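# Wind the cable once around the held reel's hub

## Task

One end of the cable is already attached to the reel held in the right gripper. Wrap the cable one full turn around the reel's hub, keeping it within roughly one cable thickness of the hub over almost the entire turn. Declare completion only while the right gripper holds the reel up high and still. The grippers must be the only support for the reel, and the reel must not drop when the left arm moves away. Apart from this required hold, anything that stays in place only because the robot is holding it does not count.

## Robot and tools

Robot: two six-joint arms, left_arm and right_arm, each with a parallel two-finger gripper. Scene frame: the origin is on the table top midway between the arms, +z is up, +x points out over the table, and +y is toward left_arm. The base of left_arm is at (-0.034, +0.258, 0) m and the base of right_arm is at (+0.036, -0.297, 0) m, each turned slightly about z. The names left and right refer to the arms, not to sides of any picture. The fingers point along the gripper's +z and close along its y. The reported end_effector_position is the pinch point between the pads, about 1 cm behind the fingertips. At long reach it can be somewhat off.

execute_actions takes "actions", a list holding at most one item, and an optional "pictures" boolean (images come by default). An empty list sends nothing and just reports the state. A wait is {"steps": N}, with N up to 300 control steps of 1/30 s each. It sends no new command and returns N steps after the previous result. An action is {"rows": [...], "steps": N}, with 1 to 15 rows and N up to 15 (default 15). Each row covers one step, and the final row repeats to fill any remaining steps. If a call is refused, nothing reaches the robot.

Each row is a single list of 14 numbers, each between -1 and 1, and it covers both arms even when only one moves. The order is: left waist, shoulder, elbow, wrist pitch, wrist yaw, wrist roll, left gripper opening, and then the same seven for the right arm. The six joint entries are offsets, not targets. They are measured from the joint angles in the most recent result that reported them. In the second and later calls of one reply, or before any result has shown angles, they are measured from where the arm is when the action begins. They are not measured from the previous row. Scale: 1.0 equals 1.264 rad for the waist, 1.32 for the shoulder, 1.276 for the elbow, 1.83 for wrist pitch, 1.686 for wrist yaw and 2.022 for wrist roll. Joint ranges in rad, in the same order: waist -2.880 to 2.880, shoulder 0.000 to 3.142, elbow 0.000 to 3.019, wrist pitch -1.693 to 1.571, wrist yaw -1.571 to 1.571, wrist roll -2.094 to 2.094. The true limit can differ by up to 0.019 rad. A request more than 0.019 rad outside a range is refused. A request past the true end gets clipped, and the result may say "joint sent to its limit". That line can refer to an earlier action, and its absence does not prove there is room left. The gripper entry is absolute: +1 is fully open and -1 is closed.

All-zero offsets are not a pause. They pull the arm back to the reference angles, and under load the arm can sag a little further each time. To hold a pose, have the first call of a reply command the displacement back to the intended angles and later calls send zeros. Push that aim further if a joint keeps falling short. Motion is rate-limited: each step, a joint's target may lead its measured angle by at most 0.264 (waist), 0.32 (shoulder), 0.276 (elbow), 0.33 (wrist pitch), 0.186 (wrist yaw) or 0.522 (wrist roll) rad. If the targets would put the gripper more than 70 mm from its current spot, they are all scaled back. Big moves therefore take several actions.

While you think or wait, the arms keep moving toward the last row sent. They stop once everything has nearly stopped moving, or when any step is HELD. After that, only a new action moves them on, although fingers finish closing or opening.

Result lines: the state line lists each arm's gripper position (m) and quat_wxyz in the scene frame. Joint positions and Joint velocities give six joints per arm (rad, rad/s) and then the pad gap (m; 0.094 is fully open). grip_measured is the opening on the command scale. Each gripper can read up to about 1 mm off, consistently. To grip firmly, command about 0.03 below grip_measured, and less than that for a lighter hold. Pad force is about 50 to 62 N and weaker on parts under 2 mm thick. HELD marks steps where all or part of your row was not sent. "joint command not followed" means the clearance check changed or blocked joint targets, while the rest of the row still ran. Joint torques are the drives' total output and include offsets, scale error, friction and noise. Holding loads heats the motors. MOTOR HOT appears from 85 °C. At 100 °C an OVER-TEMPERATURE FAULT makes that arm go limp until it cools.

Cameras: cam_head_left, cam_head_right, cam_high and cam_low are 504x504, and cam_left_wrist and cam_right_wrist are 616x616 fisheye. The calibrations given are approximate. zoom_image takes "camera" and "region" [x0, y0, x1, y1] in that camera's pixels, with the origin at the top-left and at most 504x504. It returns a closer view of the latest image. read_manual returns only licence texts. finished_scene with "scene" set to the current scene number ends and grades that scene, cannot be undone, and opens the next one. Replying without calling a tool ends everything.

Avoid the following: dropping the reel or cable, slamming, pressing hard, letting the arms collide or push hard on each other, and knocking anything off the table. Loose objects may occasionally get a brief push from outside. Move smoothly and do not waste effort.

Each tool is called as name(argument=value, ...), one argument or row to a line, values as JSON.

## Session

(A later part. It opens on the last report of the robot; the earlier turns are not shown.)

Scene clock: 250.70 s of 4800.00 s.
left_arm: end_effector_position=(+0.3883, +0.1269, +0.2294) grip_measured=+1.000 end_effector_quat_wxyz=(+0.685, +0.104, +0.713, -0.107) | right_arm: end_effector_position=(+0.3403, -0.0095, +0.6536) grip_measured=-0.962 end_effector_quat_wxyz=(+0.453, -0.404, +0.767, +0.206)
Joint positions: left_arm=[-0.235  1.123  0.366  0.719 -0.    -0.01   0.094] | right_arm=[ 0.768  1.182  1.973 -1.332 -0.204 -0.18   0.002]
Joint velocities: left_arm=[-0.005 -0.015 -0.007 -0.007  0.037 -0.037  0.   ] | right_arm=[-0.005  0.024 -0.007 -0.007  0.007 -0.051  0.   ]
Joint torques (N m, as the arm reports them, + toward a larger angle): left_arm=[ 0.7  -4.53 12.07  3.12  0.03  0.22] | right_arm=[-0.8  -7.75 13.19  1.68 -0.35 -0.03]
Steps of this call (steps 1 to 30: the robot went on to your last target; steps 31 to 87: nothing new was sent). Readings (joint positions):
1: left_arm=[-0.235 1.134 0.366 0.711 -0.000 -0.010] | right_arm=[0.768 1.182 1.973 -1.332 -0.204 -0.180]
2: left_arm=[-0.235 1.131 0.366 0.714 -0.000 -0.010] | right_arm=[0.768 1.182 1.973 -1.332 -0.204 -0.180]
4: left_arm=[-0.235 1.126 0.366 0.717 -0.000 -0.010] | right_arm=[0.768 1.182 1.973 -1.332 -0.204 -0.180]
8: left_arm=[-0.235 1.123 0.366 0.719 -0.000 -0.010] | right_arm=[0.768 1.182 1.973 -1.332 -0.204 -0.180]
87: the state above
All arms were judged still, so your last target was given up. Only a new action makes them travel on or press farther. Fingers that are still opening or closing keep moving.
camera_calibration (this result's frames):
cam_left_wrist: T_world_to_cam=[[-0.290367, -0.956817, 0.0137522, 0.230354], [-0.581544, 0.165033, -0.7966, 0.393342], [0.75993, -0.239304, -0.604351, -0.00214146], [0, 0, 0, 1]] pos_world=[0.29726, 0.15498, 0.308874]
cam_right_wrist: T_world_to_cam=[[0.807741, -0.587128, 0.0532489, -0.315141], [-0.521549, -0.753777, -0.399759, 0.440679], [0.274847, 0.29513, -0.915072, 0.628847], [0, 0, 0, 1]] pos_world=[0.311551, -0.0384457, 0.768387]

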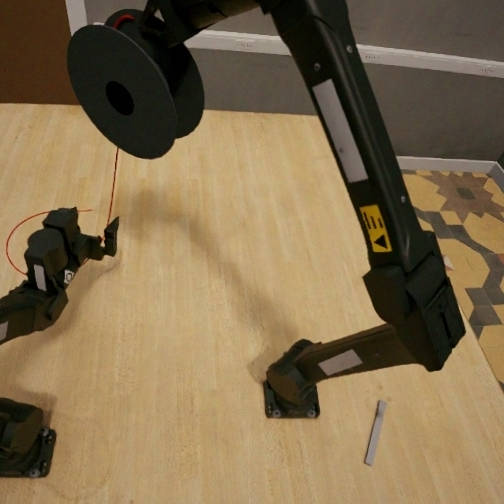

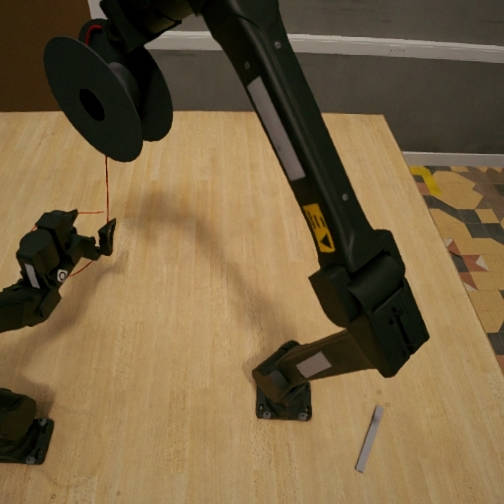

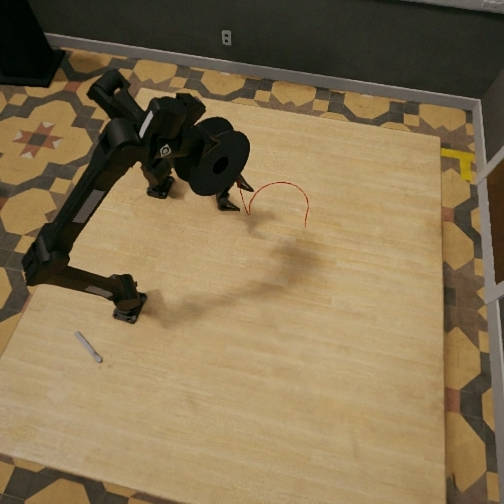

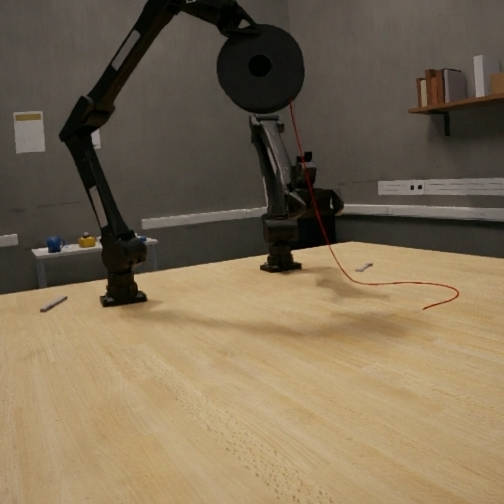

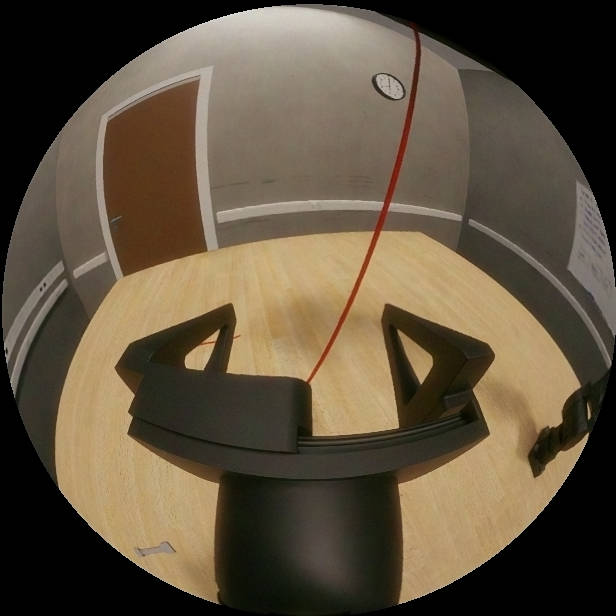

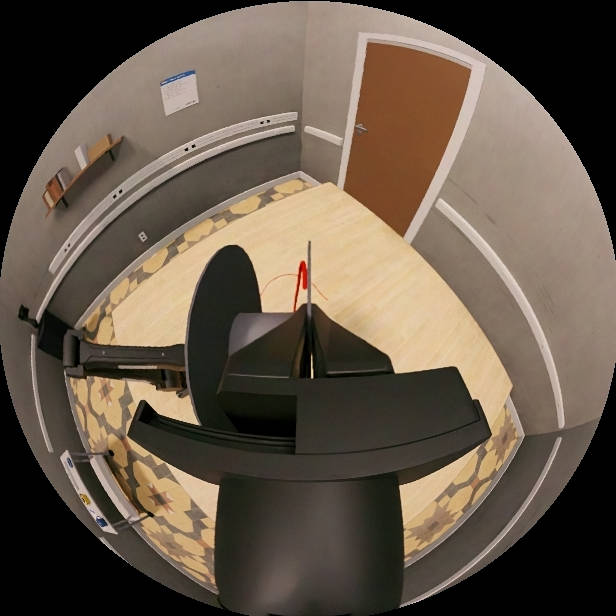

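execute_actions(
  actions=[
    {"rows": [[-0.038,0.02,0.04,0.025,0,0.005,1, 0,-0.0042,0.0345,-0.0011,-0.0018,0.001,-1],[-0.038,0.035,0.06,0.035,0,0.005,1, 0,-0.0042,0.0345,-0.0011,-0.0018,0.001,-1],[-0.038,0.052,0.077,0.046,0,0.005,1, 0,-0.0042,0.0345,-0.0011,-0.0018,0.001,-1]], "steps": 15},
  ],
)

execute_actions(
  actions=[
    {"steps": 15},
  ],
)

Scene clock: 329.57 s of 4800.00 s.
left_arm: end_effector_position=(+0.4033, +0.1033, +0.2462) grip_measured=+1.000 end_effector_quat_wxyz=(+0.701, +0.115, +0.693, -0.123) | right_arm: end_effector_position=(+0.3403, -0.0095, +0.6536) grip_measured=-0.962 end_effector_quat_wxyz=(+0.453, -0.404, +0.767, +0.206)
Joint positions: left_arm=[-0.274  1.185  0.422  0.778 -0.001 -0.01   0.094] | right_arm=[ 0.768  1.182  1.973 -1.332 -0.204 -0.18   0.002]
Joint velocities: left_arm=[-0.015 -0.005  0.002 -0.012 -0.007 -0.037  0.   ] | right_arm=[-0.005 -0.015  0.002  0.022  0.007 -0.051  0.001]
Joint torques (N m, as the arm reports them, + toward a larger angle): left_arm=[-0.61 -4.31 12.26  3.05  0.09  0.21] | right_arm=[-0.28 -7.48 13.37  1.51 -0.35 -0.1 ]
Steps of this call (steps 1 to 180: nothing new was sent; then 72.37 s passed at rest; steps 181 to 195: all 15 steps of this action). Readings (joint positions):
181: left_arm=[-0.238 1.124 0.366 0.722 -0.001 -0.010] | right_arm=[0.768 1.182 1.973 -1.332 -0.204 -0.180]
182: left_arm=[-0.245 1.128 0.367 0.732 -0.001 -0.010] | right_arm=[0.768 1.182 1.973 -1.332 -0.204 -0.180]
184: left_arm=[-0.263 1.151 0.383 0.758 -0.001 -0.010] | right_arm=[0.768 1.182 1.973 -1.332 -0.204 -0.180]
188: left_arm=[-0.274 1.184 0.419 0.775 -0.001 -0.010] | right_arm=[0.768 1.182 1.973 -1.332 -0.204 -0.180]
195: the state above
camera_calibration (this result's frames):
cam_left_wrist: T_world_to_cam=[[-0.327697, -0.944679, 0.0140211, 0.225644], [-0.53443, 0.173108, -0.827296, 0.407088], [0.779102, -0.278596, -0.561591, -0.0232488], [0, 0, 0, 1]] pos_world=[0.309616, 0.136214, 0.320562]
cam_right_wrist: T_world_to_cam=[[0.807741, -0.587128, 0.0532489, -0.315141], [-0.521549, -0.753777, -0.399759, 0.440679], [0.274847, 0.29513, -0.915072, 0.628847], [0, 0, 0, 1]] pos_world=[0.311551, -0.0384457, 0.768387]

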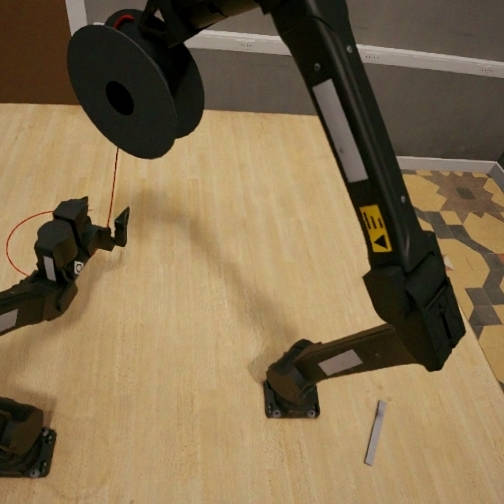

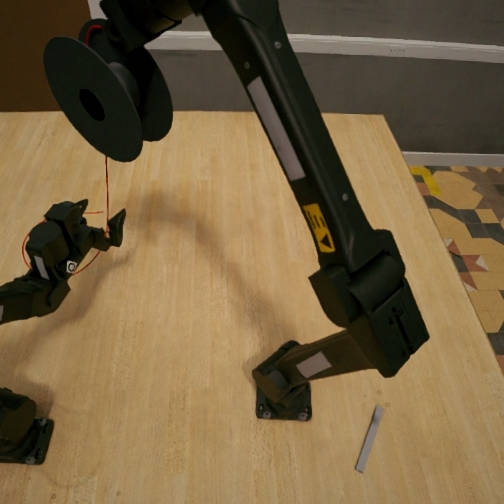

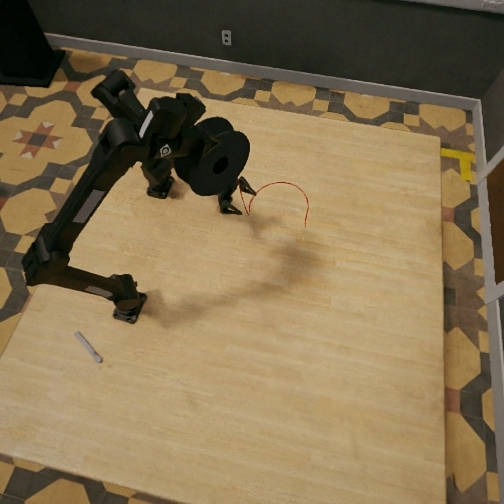

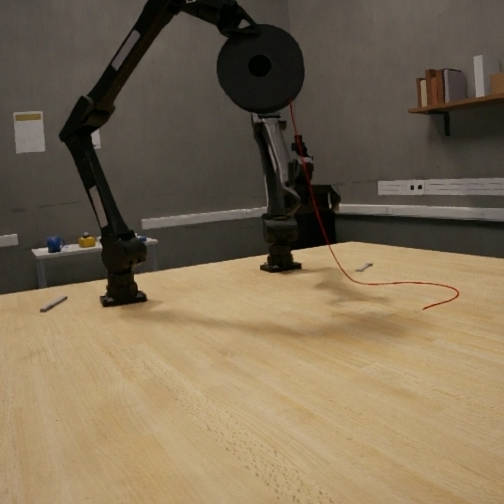

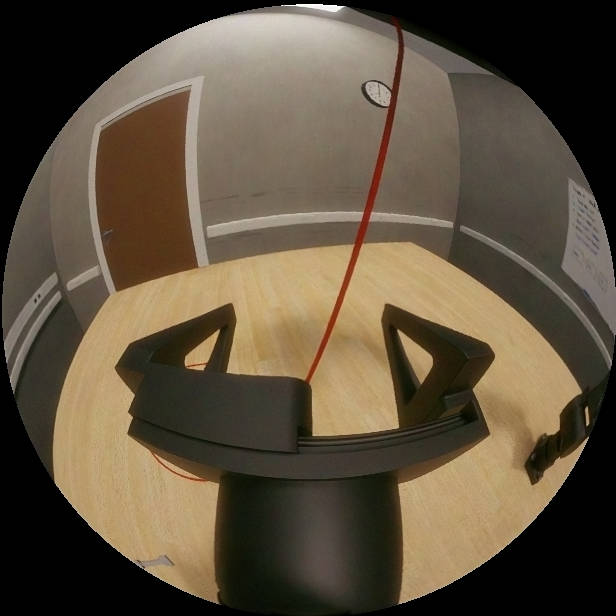

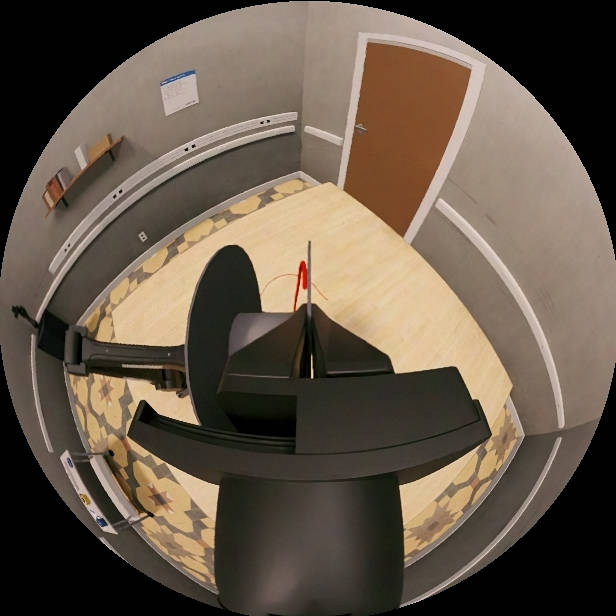

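Scene clock: 330.07 s of 4800.00 s.
left_arm: end_effector_position=(+0.4033, +0.1033, +0.2462) grip_measured=+1.000 end_effector_quat_wxyz=(+0.701, +0.115, +0.693, -0.123) | right_arm: end_effector_position=(+0.3403, -0.0095, +0.6536) grip_measured=-0.962 end_effector_quat_wxyz=(+0.453, -0.404, +0.767, +0.206)
Joint positions: left_arm=[-0.274  1.185  0.422  0.778 -0.001 -0.01   0.094] | right_arm=[ 0.768  1.182  1.973 -1.332 -0.204 -0.18   0.002]
Joint velocities: left_arm=[-0.015 -0.005 -0.007 -0.032  0.022 -0.125  0.   ] | right_arm=[-0.005 -0.005  0.002  0.007 -0.066  0.007  0.001]
Joint torques (N m, as the arm reports them, + toward a larger angle): left_arm=[-0.59 -4.2  12.33  3.09  0.1   0.22] | right_arm=[-0.99 -7.8  13.38  1.47 -0.33 -0.03]
Steps of this call (steps 1 to 15: the robot went on to your last target). Readings (joint positions):
1: left_arm=[-0.274 1.185 0.422 0.778 -0.001 -0.010] | right_arm=[0.768 1.182 1.973 -1.332 -0.204 -0.180]
2: left_arm=[-0.274 1.185 0.422 0.778 -0.001 -0.010] | right_arm=[0.768 1.182 1.973 -1.332 -0.204 -0.180]
4: left_arm=[-0.274 1.185 0.422 0.778 -0.001 -0.010] | right_arm=[0.768 1.182 1.973 -1.332 -0.204 -0.180]
8: left_arm=[-0.274 1.185 0.422 0.778 -0.001 -0.010] | right_arm=[0.768 1.182 1.973 -1.332 -0.204 -0.180]
15: the state above
All arms were judged still, so your last target was given up. Only a new action makes them travel on or press farther. Fingers that are still opening or closing keep moving.
camera_calibration (this result's frames):
cam_left_wrist: T_world_to_cam=[[-0.327697, -0.944679, 0.0140211, 0.225644], [-0.53443, 0.173108, -0.827296, 0.407088], [0.779102, -0.278596, -0.561591, -0.0232488], [0, 0, 0, 1]] pos_world=[0.309616, 0.136214, 0.320562]
cam_right_wrist: T_world_to_cam=[[0.807741, -0.587128, 0.0532489, -0.315141], [-0.521549, -0.753777, -0.399759, 0.440679], [0.274847, 0.29513, -0.915072, 0.628847], [0, 0, 0, 1]] pos_world=[0.311551, -0.0384457, 0.768387]

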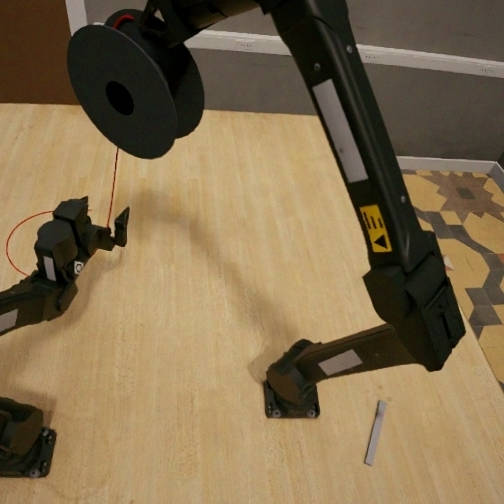

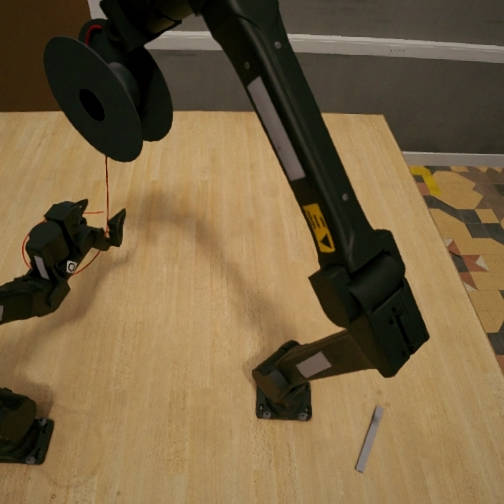

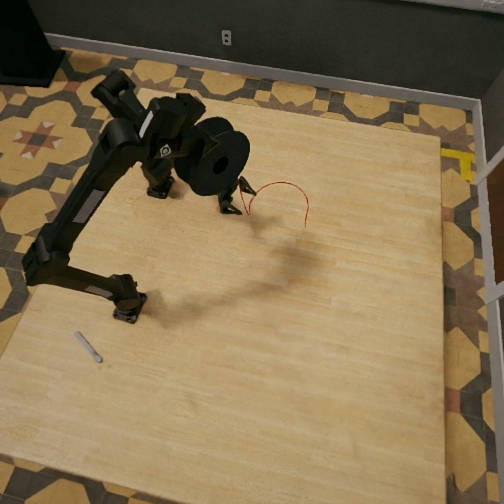

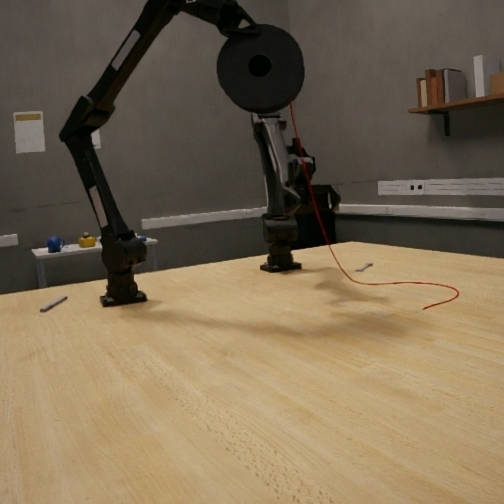

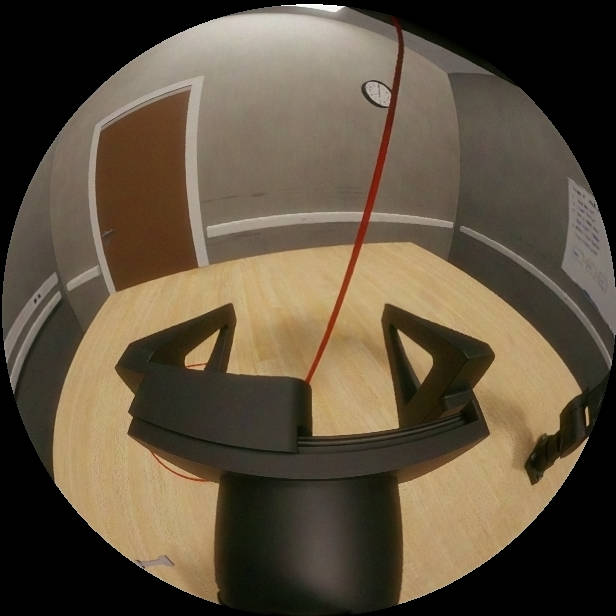

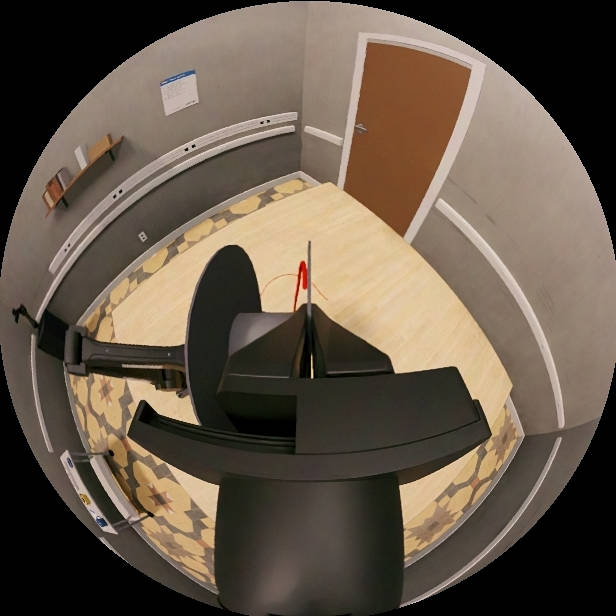

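execute_actions(
  actions=[],
)

Scene clock: 346.53 s of 4800.00 s.
left_arm: end_effector_position=(+0.4033, +0.1033, +0.2462) grip_measured=+1.000 end_effector_quat_wxyz=(+0.701, +0.115, +0.693, -0.123) | right_arm: end_effector_position=(+0.3403, -0.0095, +0.6536) grip_measured=-0.962 end_effector_quat_wxyz=(+0.453, -0.404, +0.767, +0.206)
Joint positions: left_arm=[-0.274  1.185  0.422  0.778 -0.001 -0.01   0.094] | right_arm=[ 0.768  1.182  1.973 -1.332 -0.204 -0.18   0.002]
Joint velocities: left_arm=[ 0.005 -0.015 -0.017 -0.012 -0.081 -0.051  0.   ] | right_arm=[-0.005  0.015  0.007  0.007 -0.037  0.022 -0.   ]
Joint torques (N m, as the arm reports them, + toward a larger angle): left_arm=[-0.63 -4.17 12.24  3.06  0.1   0.22] | right_arm=[-0.37 -7.55 13.29  1.29 -0.37 -0.04]
Steps of this call (steps 1 to 180: nothing new was sent; then 10.47 s passed at rest). Readings (joint positions):
1: left_arm=[-0.274 1.185 0.422 0.778 -0.001 -0.010] | right_arm=[0.768 1.182 1.973 -1.332 -0.204 -0.180]
2: left_arm=[-0.274 1.185 0.422 0.778 -0.001 -0.010] | right_arm=[0.768 1.182 1.973 -1.332 -0.204 -0.180]
4: left_arm=[-0.274 1.185 0.422 0.778 -0.001 -0.010] | right_arm=[0.768 1.182 1.973 -1.332 -0.204 -0.180]
8: left_arm=[-0.274 1.185 0.422 0.778 -0.001 -0.010] | right_arm=[0.768 1.182 1.973 -1.332 -0.204 -0.180]
180: the state above
camera_calibration (this result's frames):
cam_left_wrist: T_world_to_cam=[[-0.327697, -0.944679, 0.0140211, 0.225644], [-0.53443, 0.173108, -0.827296, 0.407088], [0.779102, -0.278596, -0.561591, -0.0232488], [0, 0, 0, 1]] pos_world=[0.309616, 0.136214, 0.320562]
cam_right_wrist: T_world_to_cam=[[0.807741, -0.587128, 0.0532489, -0.315141], [-0.521549, -0.753777, -0.399759, 0.440679], [0.274847, 0.29513, -0.915072, 0.628847], [0, 0, 0, 1]] pos_world=[0.311551, -0.0384457, 0.768387]

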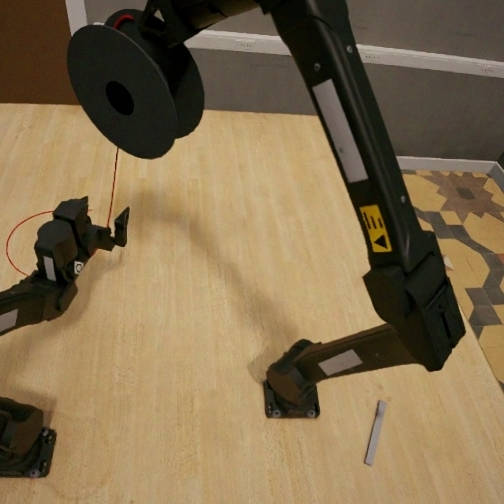

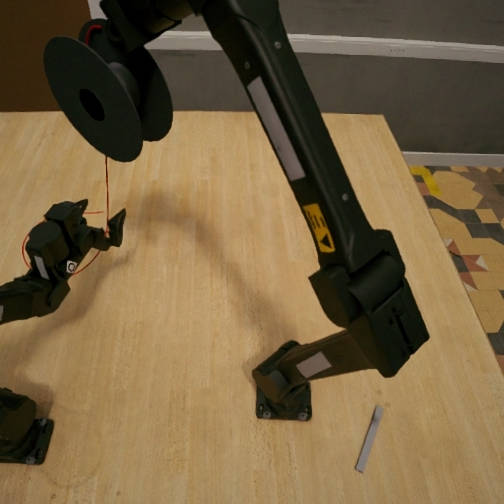

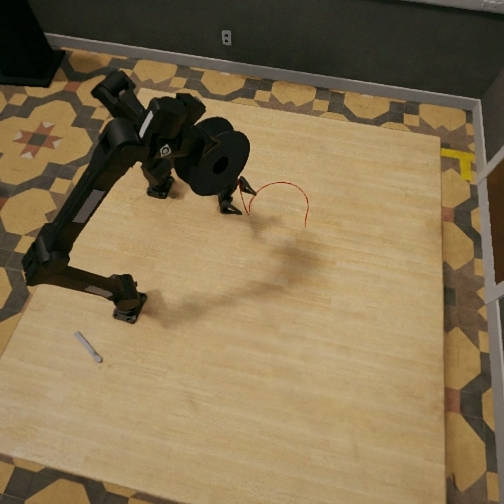

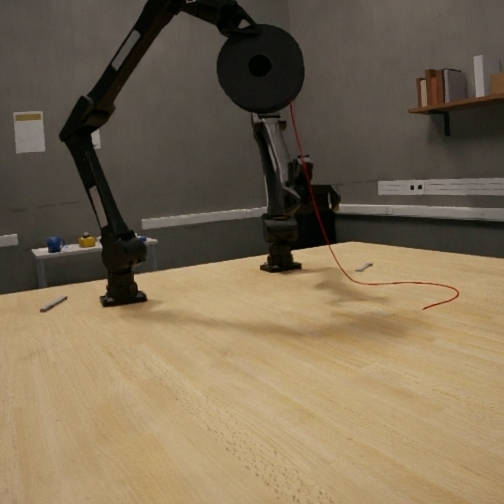

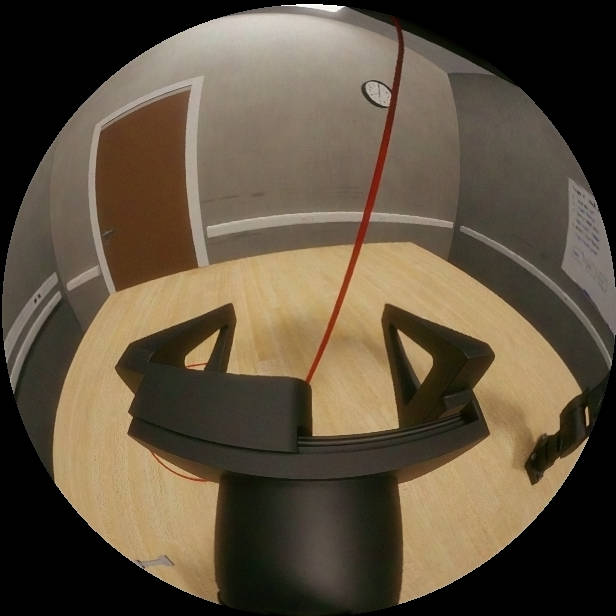

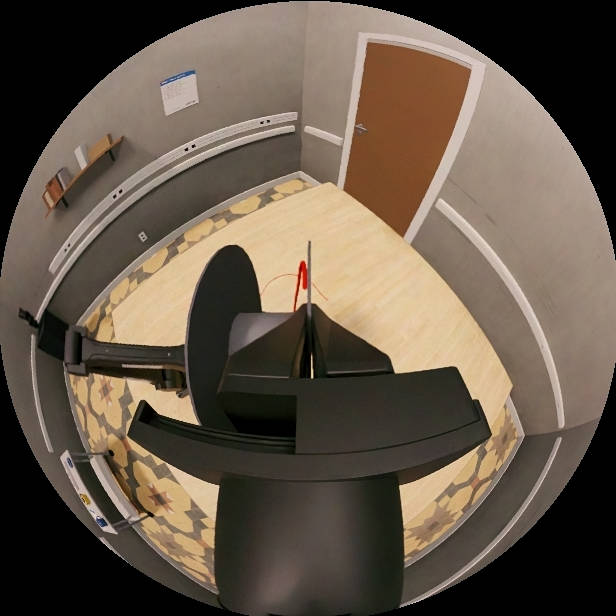

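zoom_image(
  camera="cam_head_left",
  region=[40, 150, 200, 290],
)

zoom_image(
  camera="cam_high",
  region=[190, 140, 330, 260],
)

Region (40, 150, 200, 290) of cam_head_left's 504x504 image, scaled by 3.150, with more detail than that image has; it fills the top 441 rows of this view, and the rest is white.

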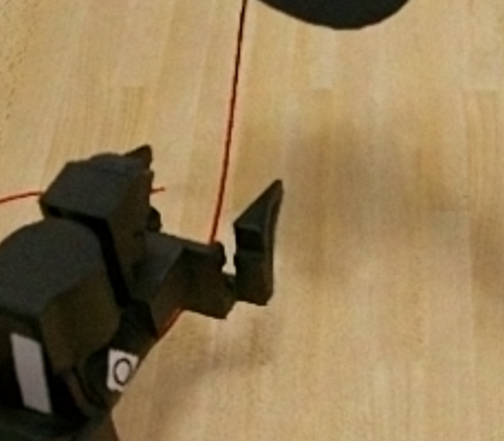

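Region (190, 140, 330, 260) of cam_high's 504x504 image, scaled by 3.600, with more detail than that image has; it fills the top 432 rows of this view, and the rest is white.

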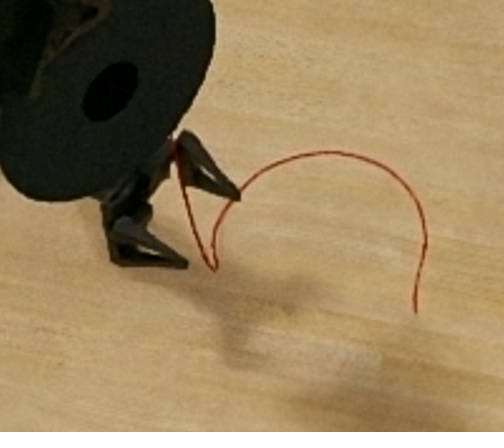

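execute_actions(
  actions=[
    {"rows": [[-0.012,-0.006,0.01,0.012,0,0,-1,0,-0.0042,0.0345,-0.0011,-0.0018,0.001,-1]], "steps": 15},
  ],
)

Scene clock: 363.30 s of 4800.00 s.
left_arm: end_effector_position=(+0.4032, +0.1028, +0.2462) grip_measured=-0.958 end_effector_quat_wxyz=(+0.701, +0.115, +0.692, -0.124) | right_arm: end_effector_position=(+0.3403, -0.0095, +0.6536) grip_measured=-0.962 end_effector_quat_wxyz=(+0.453, -0.404, +0.767, +0.206)
Joint positions: left_arm=[-0.275  1.185  0.422  0.778 -0.001 -0.01   0.002] | right_arm=[ 0.768  1.182  1.973 -1.332 -0.204 -0.18   0.002]
Joint velocities: left_arm=[ 0.005 -0.005  0.002 -0.002 -0.022 -0.007 -0.001] | right_arm=[ 0.005 -0.005  0.017  0.007 -0.066 -0.037 -0.001]
Joint torques (N m, as the arm reports them, + toward a larger angle): left_arm=[-0.87 -5.47  9.76  2.96  0.03  0.11] | right_arm=[-0.78 -7.66 13.22  1.54 -0.31 -0.02]
Steps of this call (steps 1 to 180: nothing new was sent; then 10.27 s passed at rest; steps 181 to 195: all 15 steps of this action). Readings (joint positions):
181: left_arm=[-0.274 1.185 0.422 0.778 -0.001 -0.010] | right_arm=[0.768 1.182 1.973 -1.332 -0.204 -0.180]
182: left_arm=[-0.274 1.185 0.422 0.778 -0.001 -0.010] | right_arm=[0.768 1.182 1.973 -1.332 -0.204 -0.180]
184: left_arm=[-0.275 1.185 0.422 0.778 -0.001 -0.010] | right_arm=[0.768 1.182 1.973 -1.332 -0.204 -0.180]
188: left_arm=[-0.275 1.185 0.422 0.778 -0.001 -0.010] | right_arm=[0.768 1.182 1.973 -1.332 -0.204 -0.180]
195: the state above
camera_calibration (this result's frames):
cam_left_wrist: T_world_to_cam=[[-0.328778, -0.944303, 0.0140211, 0.22551], [-0.534231, 0.17372, -0.827296, 0.406937], [0.778782, -0.279487, -0.561591, -0.0230298], [0, 0, 0, 1]] pos_world=[0.309477, 0.13582, 0.320562]
cam_right_wrist: T_world_to_cam=[[0.807741, -0.587128, 0.0532489, -0.315141], [-0.521549, -0.753777, -0.399759, 0.440679], [0.274847, 0.29513, -0.915072, 0.628847], [0, 0, 0, 1]] pos_world=[0.311551, -0.0384457, 0.768387]

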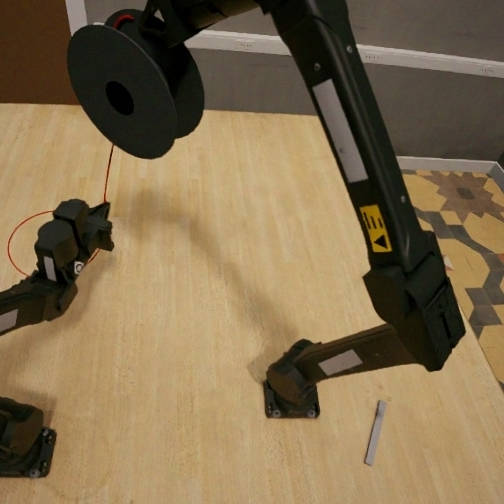

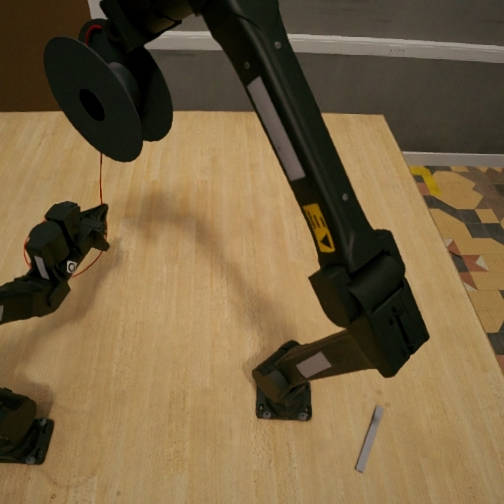

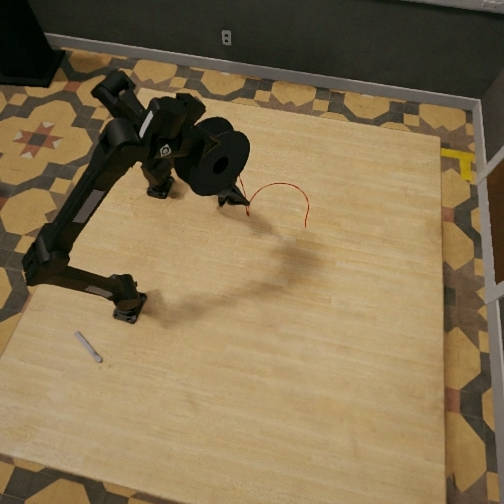

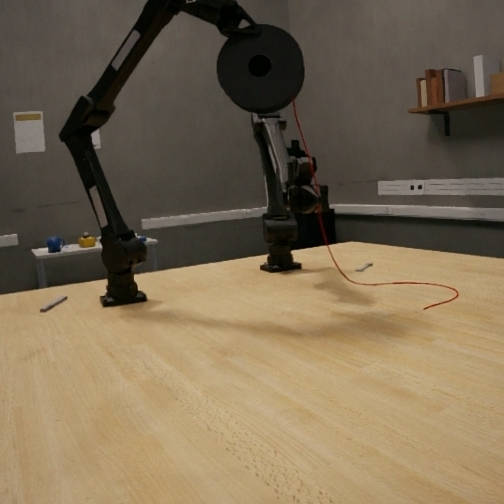

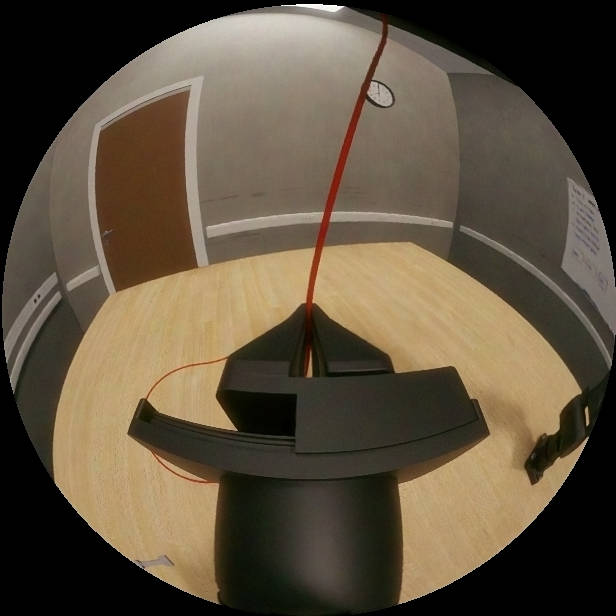

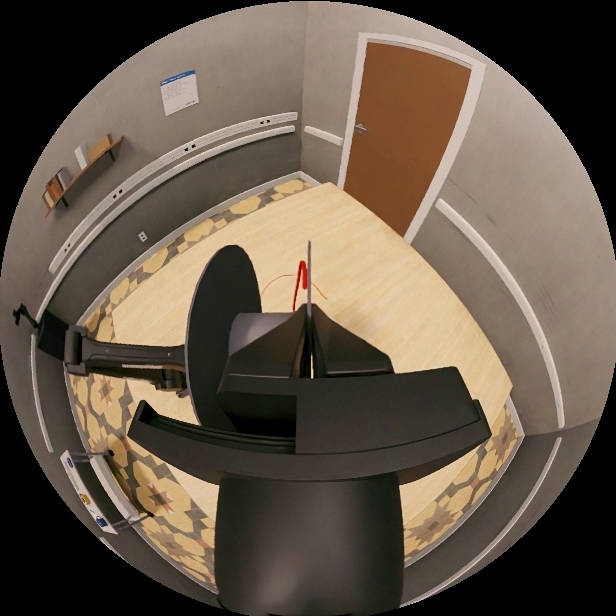

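execute_actions(
  actions=[
    {"rows": [[-0.075,-0.102,-0.045,-0.036,0,0,-1,0,-0.0042,0.0345,-0.0011,-0.0018,0.001,-1],[-0.15,-0.204,-0.09,-0.072,0,0,-1,0,-0.0042,0.0345,-0.0011,-0.0018,0.001,-1],[-0.15,-0.204,-0.09,-0.072,0,0,-1,0,-0.0042,0.0345,-0.0011,-0.0018,0.001,-1],[-0.15,-0.204,-0.09,-0.072,0,0,-1,0,-0.0042,0.0345,-0.0011,-0.0018,0.001,-1],[-0.15,-0.204,-0.09,-0.072,0,0,-1,0,-0.0042,0.0345,-0.0011,-0.0018,0.001,-1],[-0.2255,-0.3068,-0.1348,-0.1082,0,0,-1,0,-0.0042,0.0345,-0.0011,-0.0018,0.001,-1]], "steps": 15},
  ],
)

Scene clock: 483.80 s of 4800.00 s.
left_arm: end_effector_position=(+0.2671, +0.0375, +0.2762) grip_measured=-0.958 end_effector_quat_wxyz=(+0.700, +0.206, +0.643, -0.232) | right_arm: end_effector_position=(+0.3403, -0.0095, +0.6536) grip_measured=-0.962 end_effector_quat_wxyz=(+0.453, -0.404, +0.767, +0.206)
Joint positions: left_arm=[-0.565  0.763  0.253  0.598  0.001 -0.01   0.002] | right_arm=[ 0.768  1.182  1.973 -1.332 -0.204 -0.18   0.002]
Joint velocities: left_arm=[-0.005  0.151  0.002 -0.022  0.007 -0.007  0.   ] | right_arm=[-0.015  0.005 -0.007 -0.017  0.095 -0.095 -0.   ]
Joint torques (N m, as the arm reports them, + toward a larger angle): left_arm=[ 1.16  0.69  9.9   1.52 -0.01  0.12] | right_arm=[-0.17 -7.54 13.29  1.56 -0.33 -0.03]
Steps of this call (steps 1 to 15: the robot went on to your last target; steps 16 to 560: nothing new was sent; then 101.33 s passed at rest; steps 561 to 575: all 15 steps of this action). Readings (joint positions):
561: left_arm=[-0.283 1.176 0.417 0.769 -0.004 -0.010] | right_arm=[0.768 1.182 1.973 -1.332 -0.204 -0.180]
562: left_arm=[-0.304 1.147 0.401 0.743 -0.006 -0.010] | right_arm=[0.768 1.182 1.973 -1.332 -0.204 -0.180]
564: left_arm=[-0.385 1.042 0.349 0.692 -0.005 -0.010] | right_arm=[0.768 1.182 1.973 -1.332 -0.204 -0.180]
568: left_arm=[-0.535 0.813 0.269 0.618 0.001 -0.010] | right_arm=[0.768 1.182 1.973 -1.332 -0.204 -0.180]
575: the state above
camera_calibration (this result's frames):
cam_left_wrist: T_world_to_cam=[[-0.587083, -0.809402, 0.0142041, 0.1826], [-0.411634, 0.28337, -0.866175, 0.344312], [0.697059, -0.514364, -0.499539, 0.0950126], [0, 0, 0, 1]] pos_world=[0.182702, 0.0991003, 0.343103]
cam_right_wrist: T_world_to_cam=[[0.807741, -0.587128, 0.0532489, -0.315141], [-0.521549, -0.753777, -0.399759, 0.440679], [0.274847, 0.29513, -0.915072, 0.628847], [0, 0, 0, 1]] pos_world=[0.311551, -0.0384457, 0.768387]

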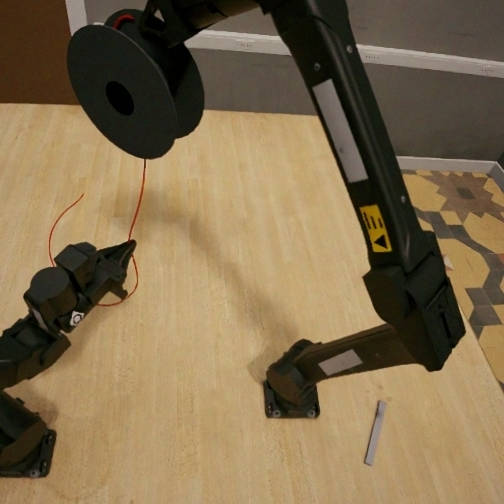

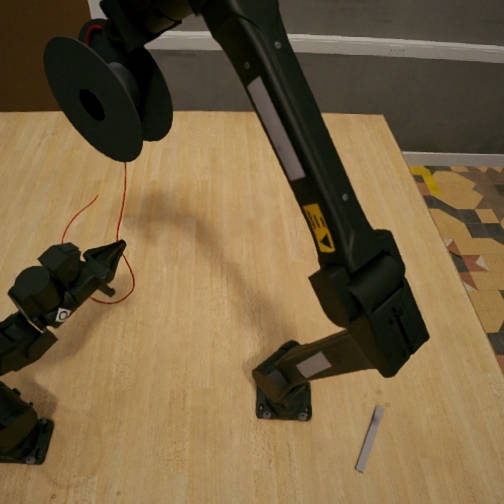

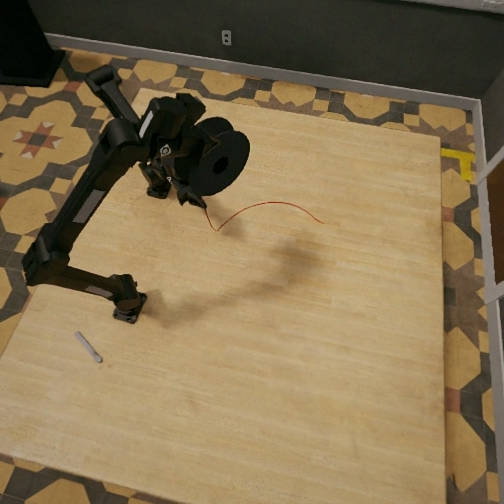

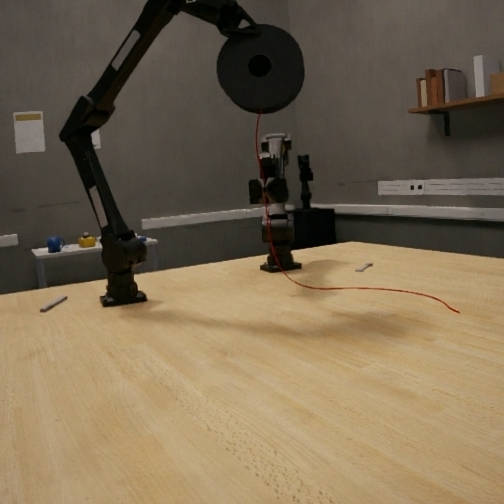

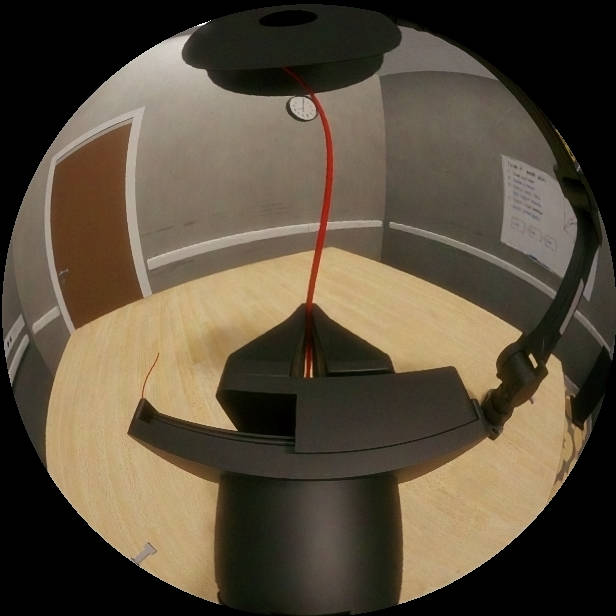

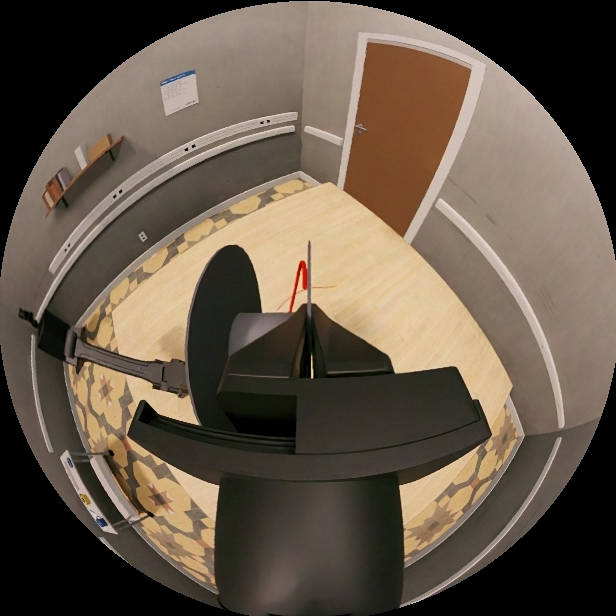

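execute_actions(
  actions=[
    {"rows": [[-0.02,0,0.014,-0.012,0,-0.023,-1,0,-0.0042,0.0345,-0.0011,-0.0018,0.001,-1],[-0.042,0,0.028,-0.024,0,-0.046,-1,0,-0.0042,0.0345,-0.0011,-0.0018,0.001,-1],[-0.063,-0.004,0.042,-0.037,0,-0.068,-1,0,-0.0042,0.0345,-0.0011,-0.0018,0.001,-1],[-0.084,-0.006,0.055,-0.049,0,-0.091,-1,0,-0.0042,0.0345,-0.0011,-0.0018,0.001,-1],[-0.105,-0.008,0.069,-0.061,0,-0.114,-1,0,-0.0042,0.0345,-0.0011,-0.0018,0.001,-1],[-0.126,-0.01,0.083,-0.073,0,-0.137,-1,0,-0.0042,0.0345,-0.0011,-0.0018,0.001,-1],[-0.147,-0.012,0.097,-0.085,0,-0.159,-1,0,-0.0042,0.0345,-0.0011,-0.0018,0.001,-1],[-0.168,-0.014,0.111,-0.098,0,-0.182,-1,0,-0.0042,0.0345,-0.0011,-0.0018,0.001,-1],[-0.189,-0.016,0.125,-0.11,0,-0.205,-1,0,-0.0042,0.0345,-0.0011,-0.0018,0.001,-1],[-0.2097,-0.0174,0.1387,-0.1219,0,-0.2275,-1,0,-0.0042,0.0345,-0.0011,-0.0018,0.001,-1]], "steps": 15},
  ],
)

Scene clock: 501.30 s of 4800.00 s.
left_arm: end_effector_position=(+0.2119, -0.0490, +0.3101) grip_measured=-0.958 end_effector_quat_wxyz=(+0.573, +0.170, +0.674, -0.434) | right_arm: end_effector_position=(+0.3402, -0.0096, +0.6534) grip_measured=-0.962 end_effector_quat_wxyz=(+0.453, -0.404, +0.768, +0.206)
Joint positions: left_arm=[-0.828  0.749  0.385  0.398  0.001 -0.401  0.002] | right_arm=[ 0.768  1.182  1.973 -1.333 -0.204 -0.18   0.002]
Joint velocities: left_arm=[ 0.005 -0.083  0.066 -0.012 -0.037 -0.403 -0.002] | right_arm=[-0.005 -0.005 -0.007  0.007  0.007 -0.081 -0.   ]
Joint torques (N m, as the arm reports them, + toward a larger angle): left_arm=[ 0.27 -0.35 14.08  1.29  0.06  0.05] | right_arm=[-0.61 -8.78 13.5   1.31 -0.36 -0.03]
Steps of this call (steps 1 to 30: the robot went on to your last target; steps 31 to 210: nothing new was sent; then 10.00 s passed at rest; steps 211 to 225: all 15 steps of this action). Readings (joint positions):
211: left_arm=[-0.566 0.774 0.253 0.594 0.001 -0.015] | right_arm=[0.768 1.182 1.973 -1.332 -0.204 -0.180]
212: left_arm=[-0.571 0.774 0.253 0.590 0.000 -0.028] | right_arm=[0.768 1.182 1.973 -1.332 -0.204 -0.180]
214: left_arm=[-0.604 0.771 0.254 0.561 0.000 -0.073] | right_arm=[0.768 1.182 1.973 -1.332 -0.204 -0.180]
218: left_arm=[-0.718 0.765 0.287 0.474 0.000 -0.207] | right_arm=[0.768 1.182 1.973 -1.333 -0.204 -0.180]
225: the state above
camera_calibration (this result's frames):
cam_left_wrist: T_world_to_cam=[[-0.722114, -0.5687, 0.393868, 0.00234637], [-0.596702, 0.223992, -0.770568, 0.382103], [0.349998, -0.79146, -0.501092, 0.166326], [0, 0, 0, 1]] pos_world=[0.171482, 0.0473868, 0.376857]
cam_right_wrist: T_world_to_cam=[[0.807788, -0.58709, 0.0529463, -0.314908], [-0.521906, -0.754062, -0.398754, 0.439921], [0.274029, 0.294476, -0.915528, 0.629257], [0, 0, 0, 1]] pos_world=[0.311542, -0.038453, 0.768196]

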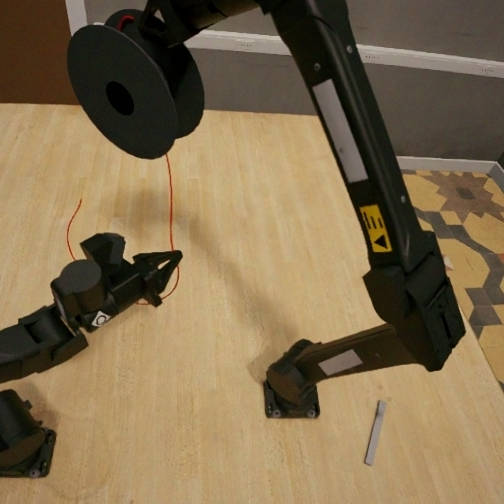

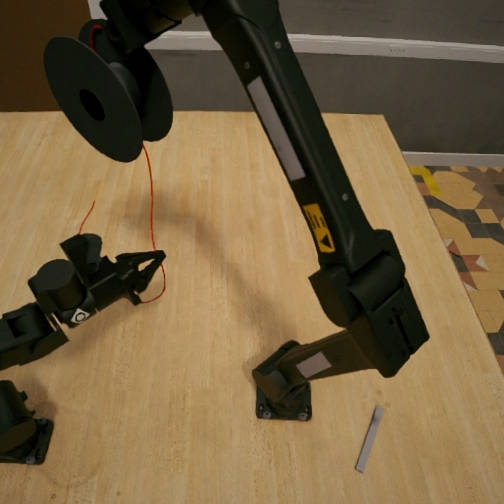

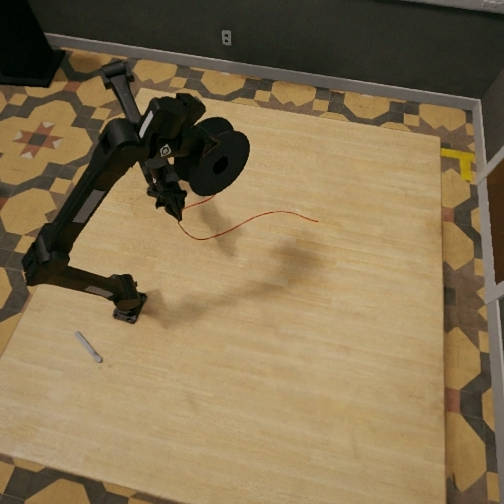

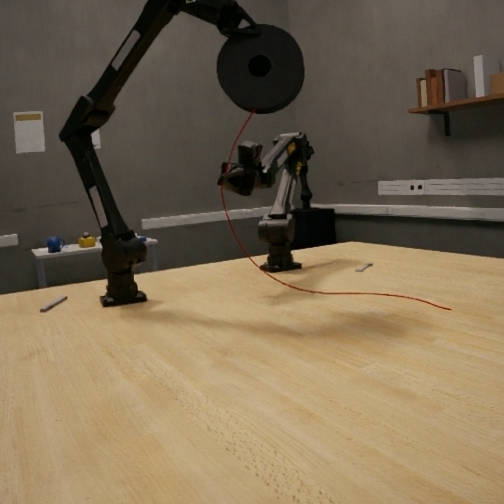

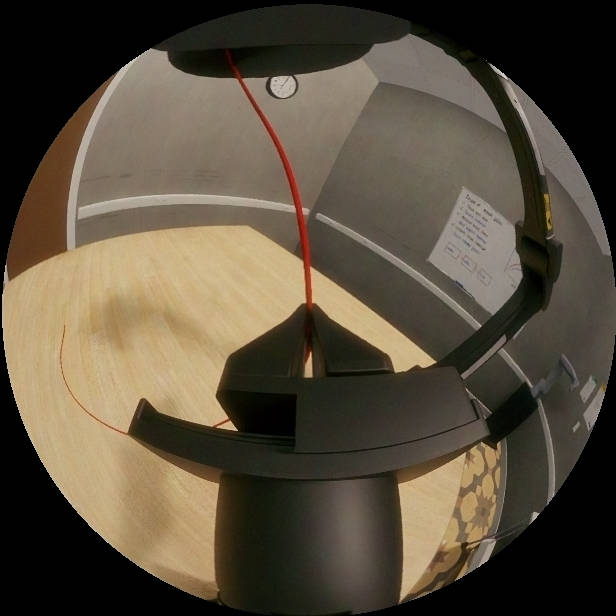

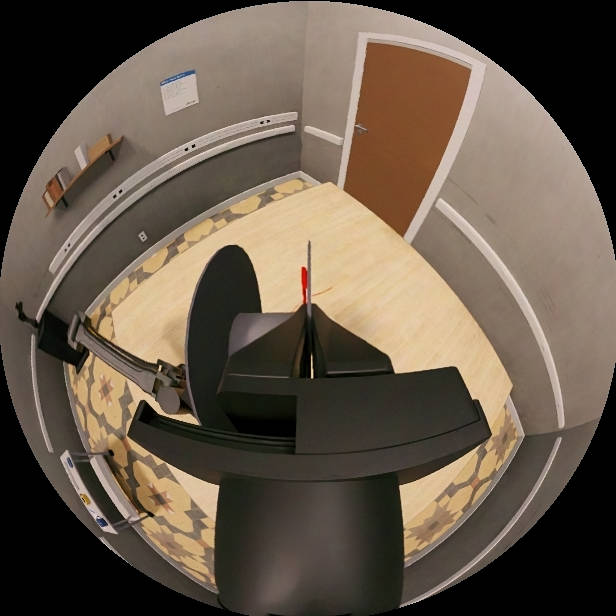

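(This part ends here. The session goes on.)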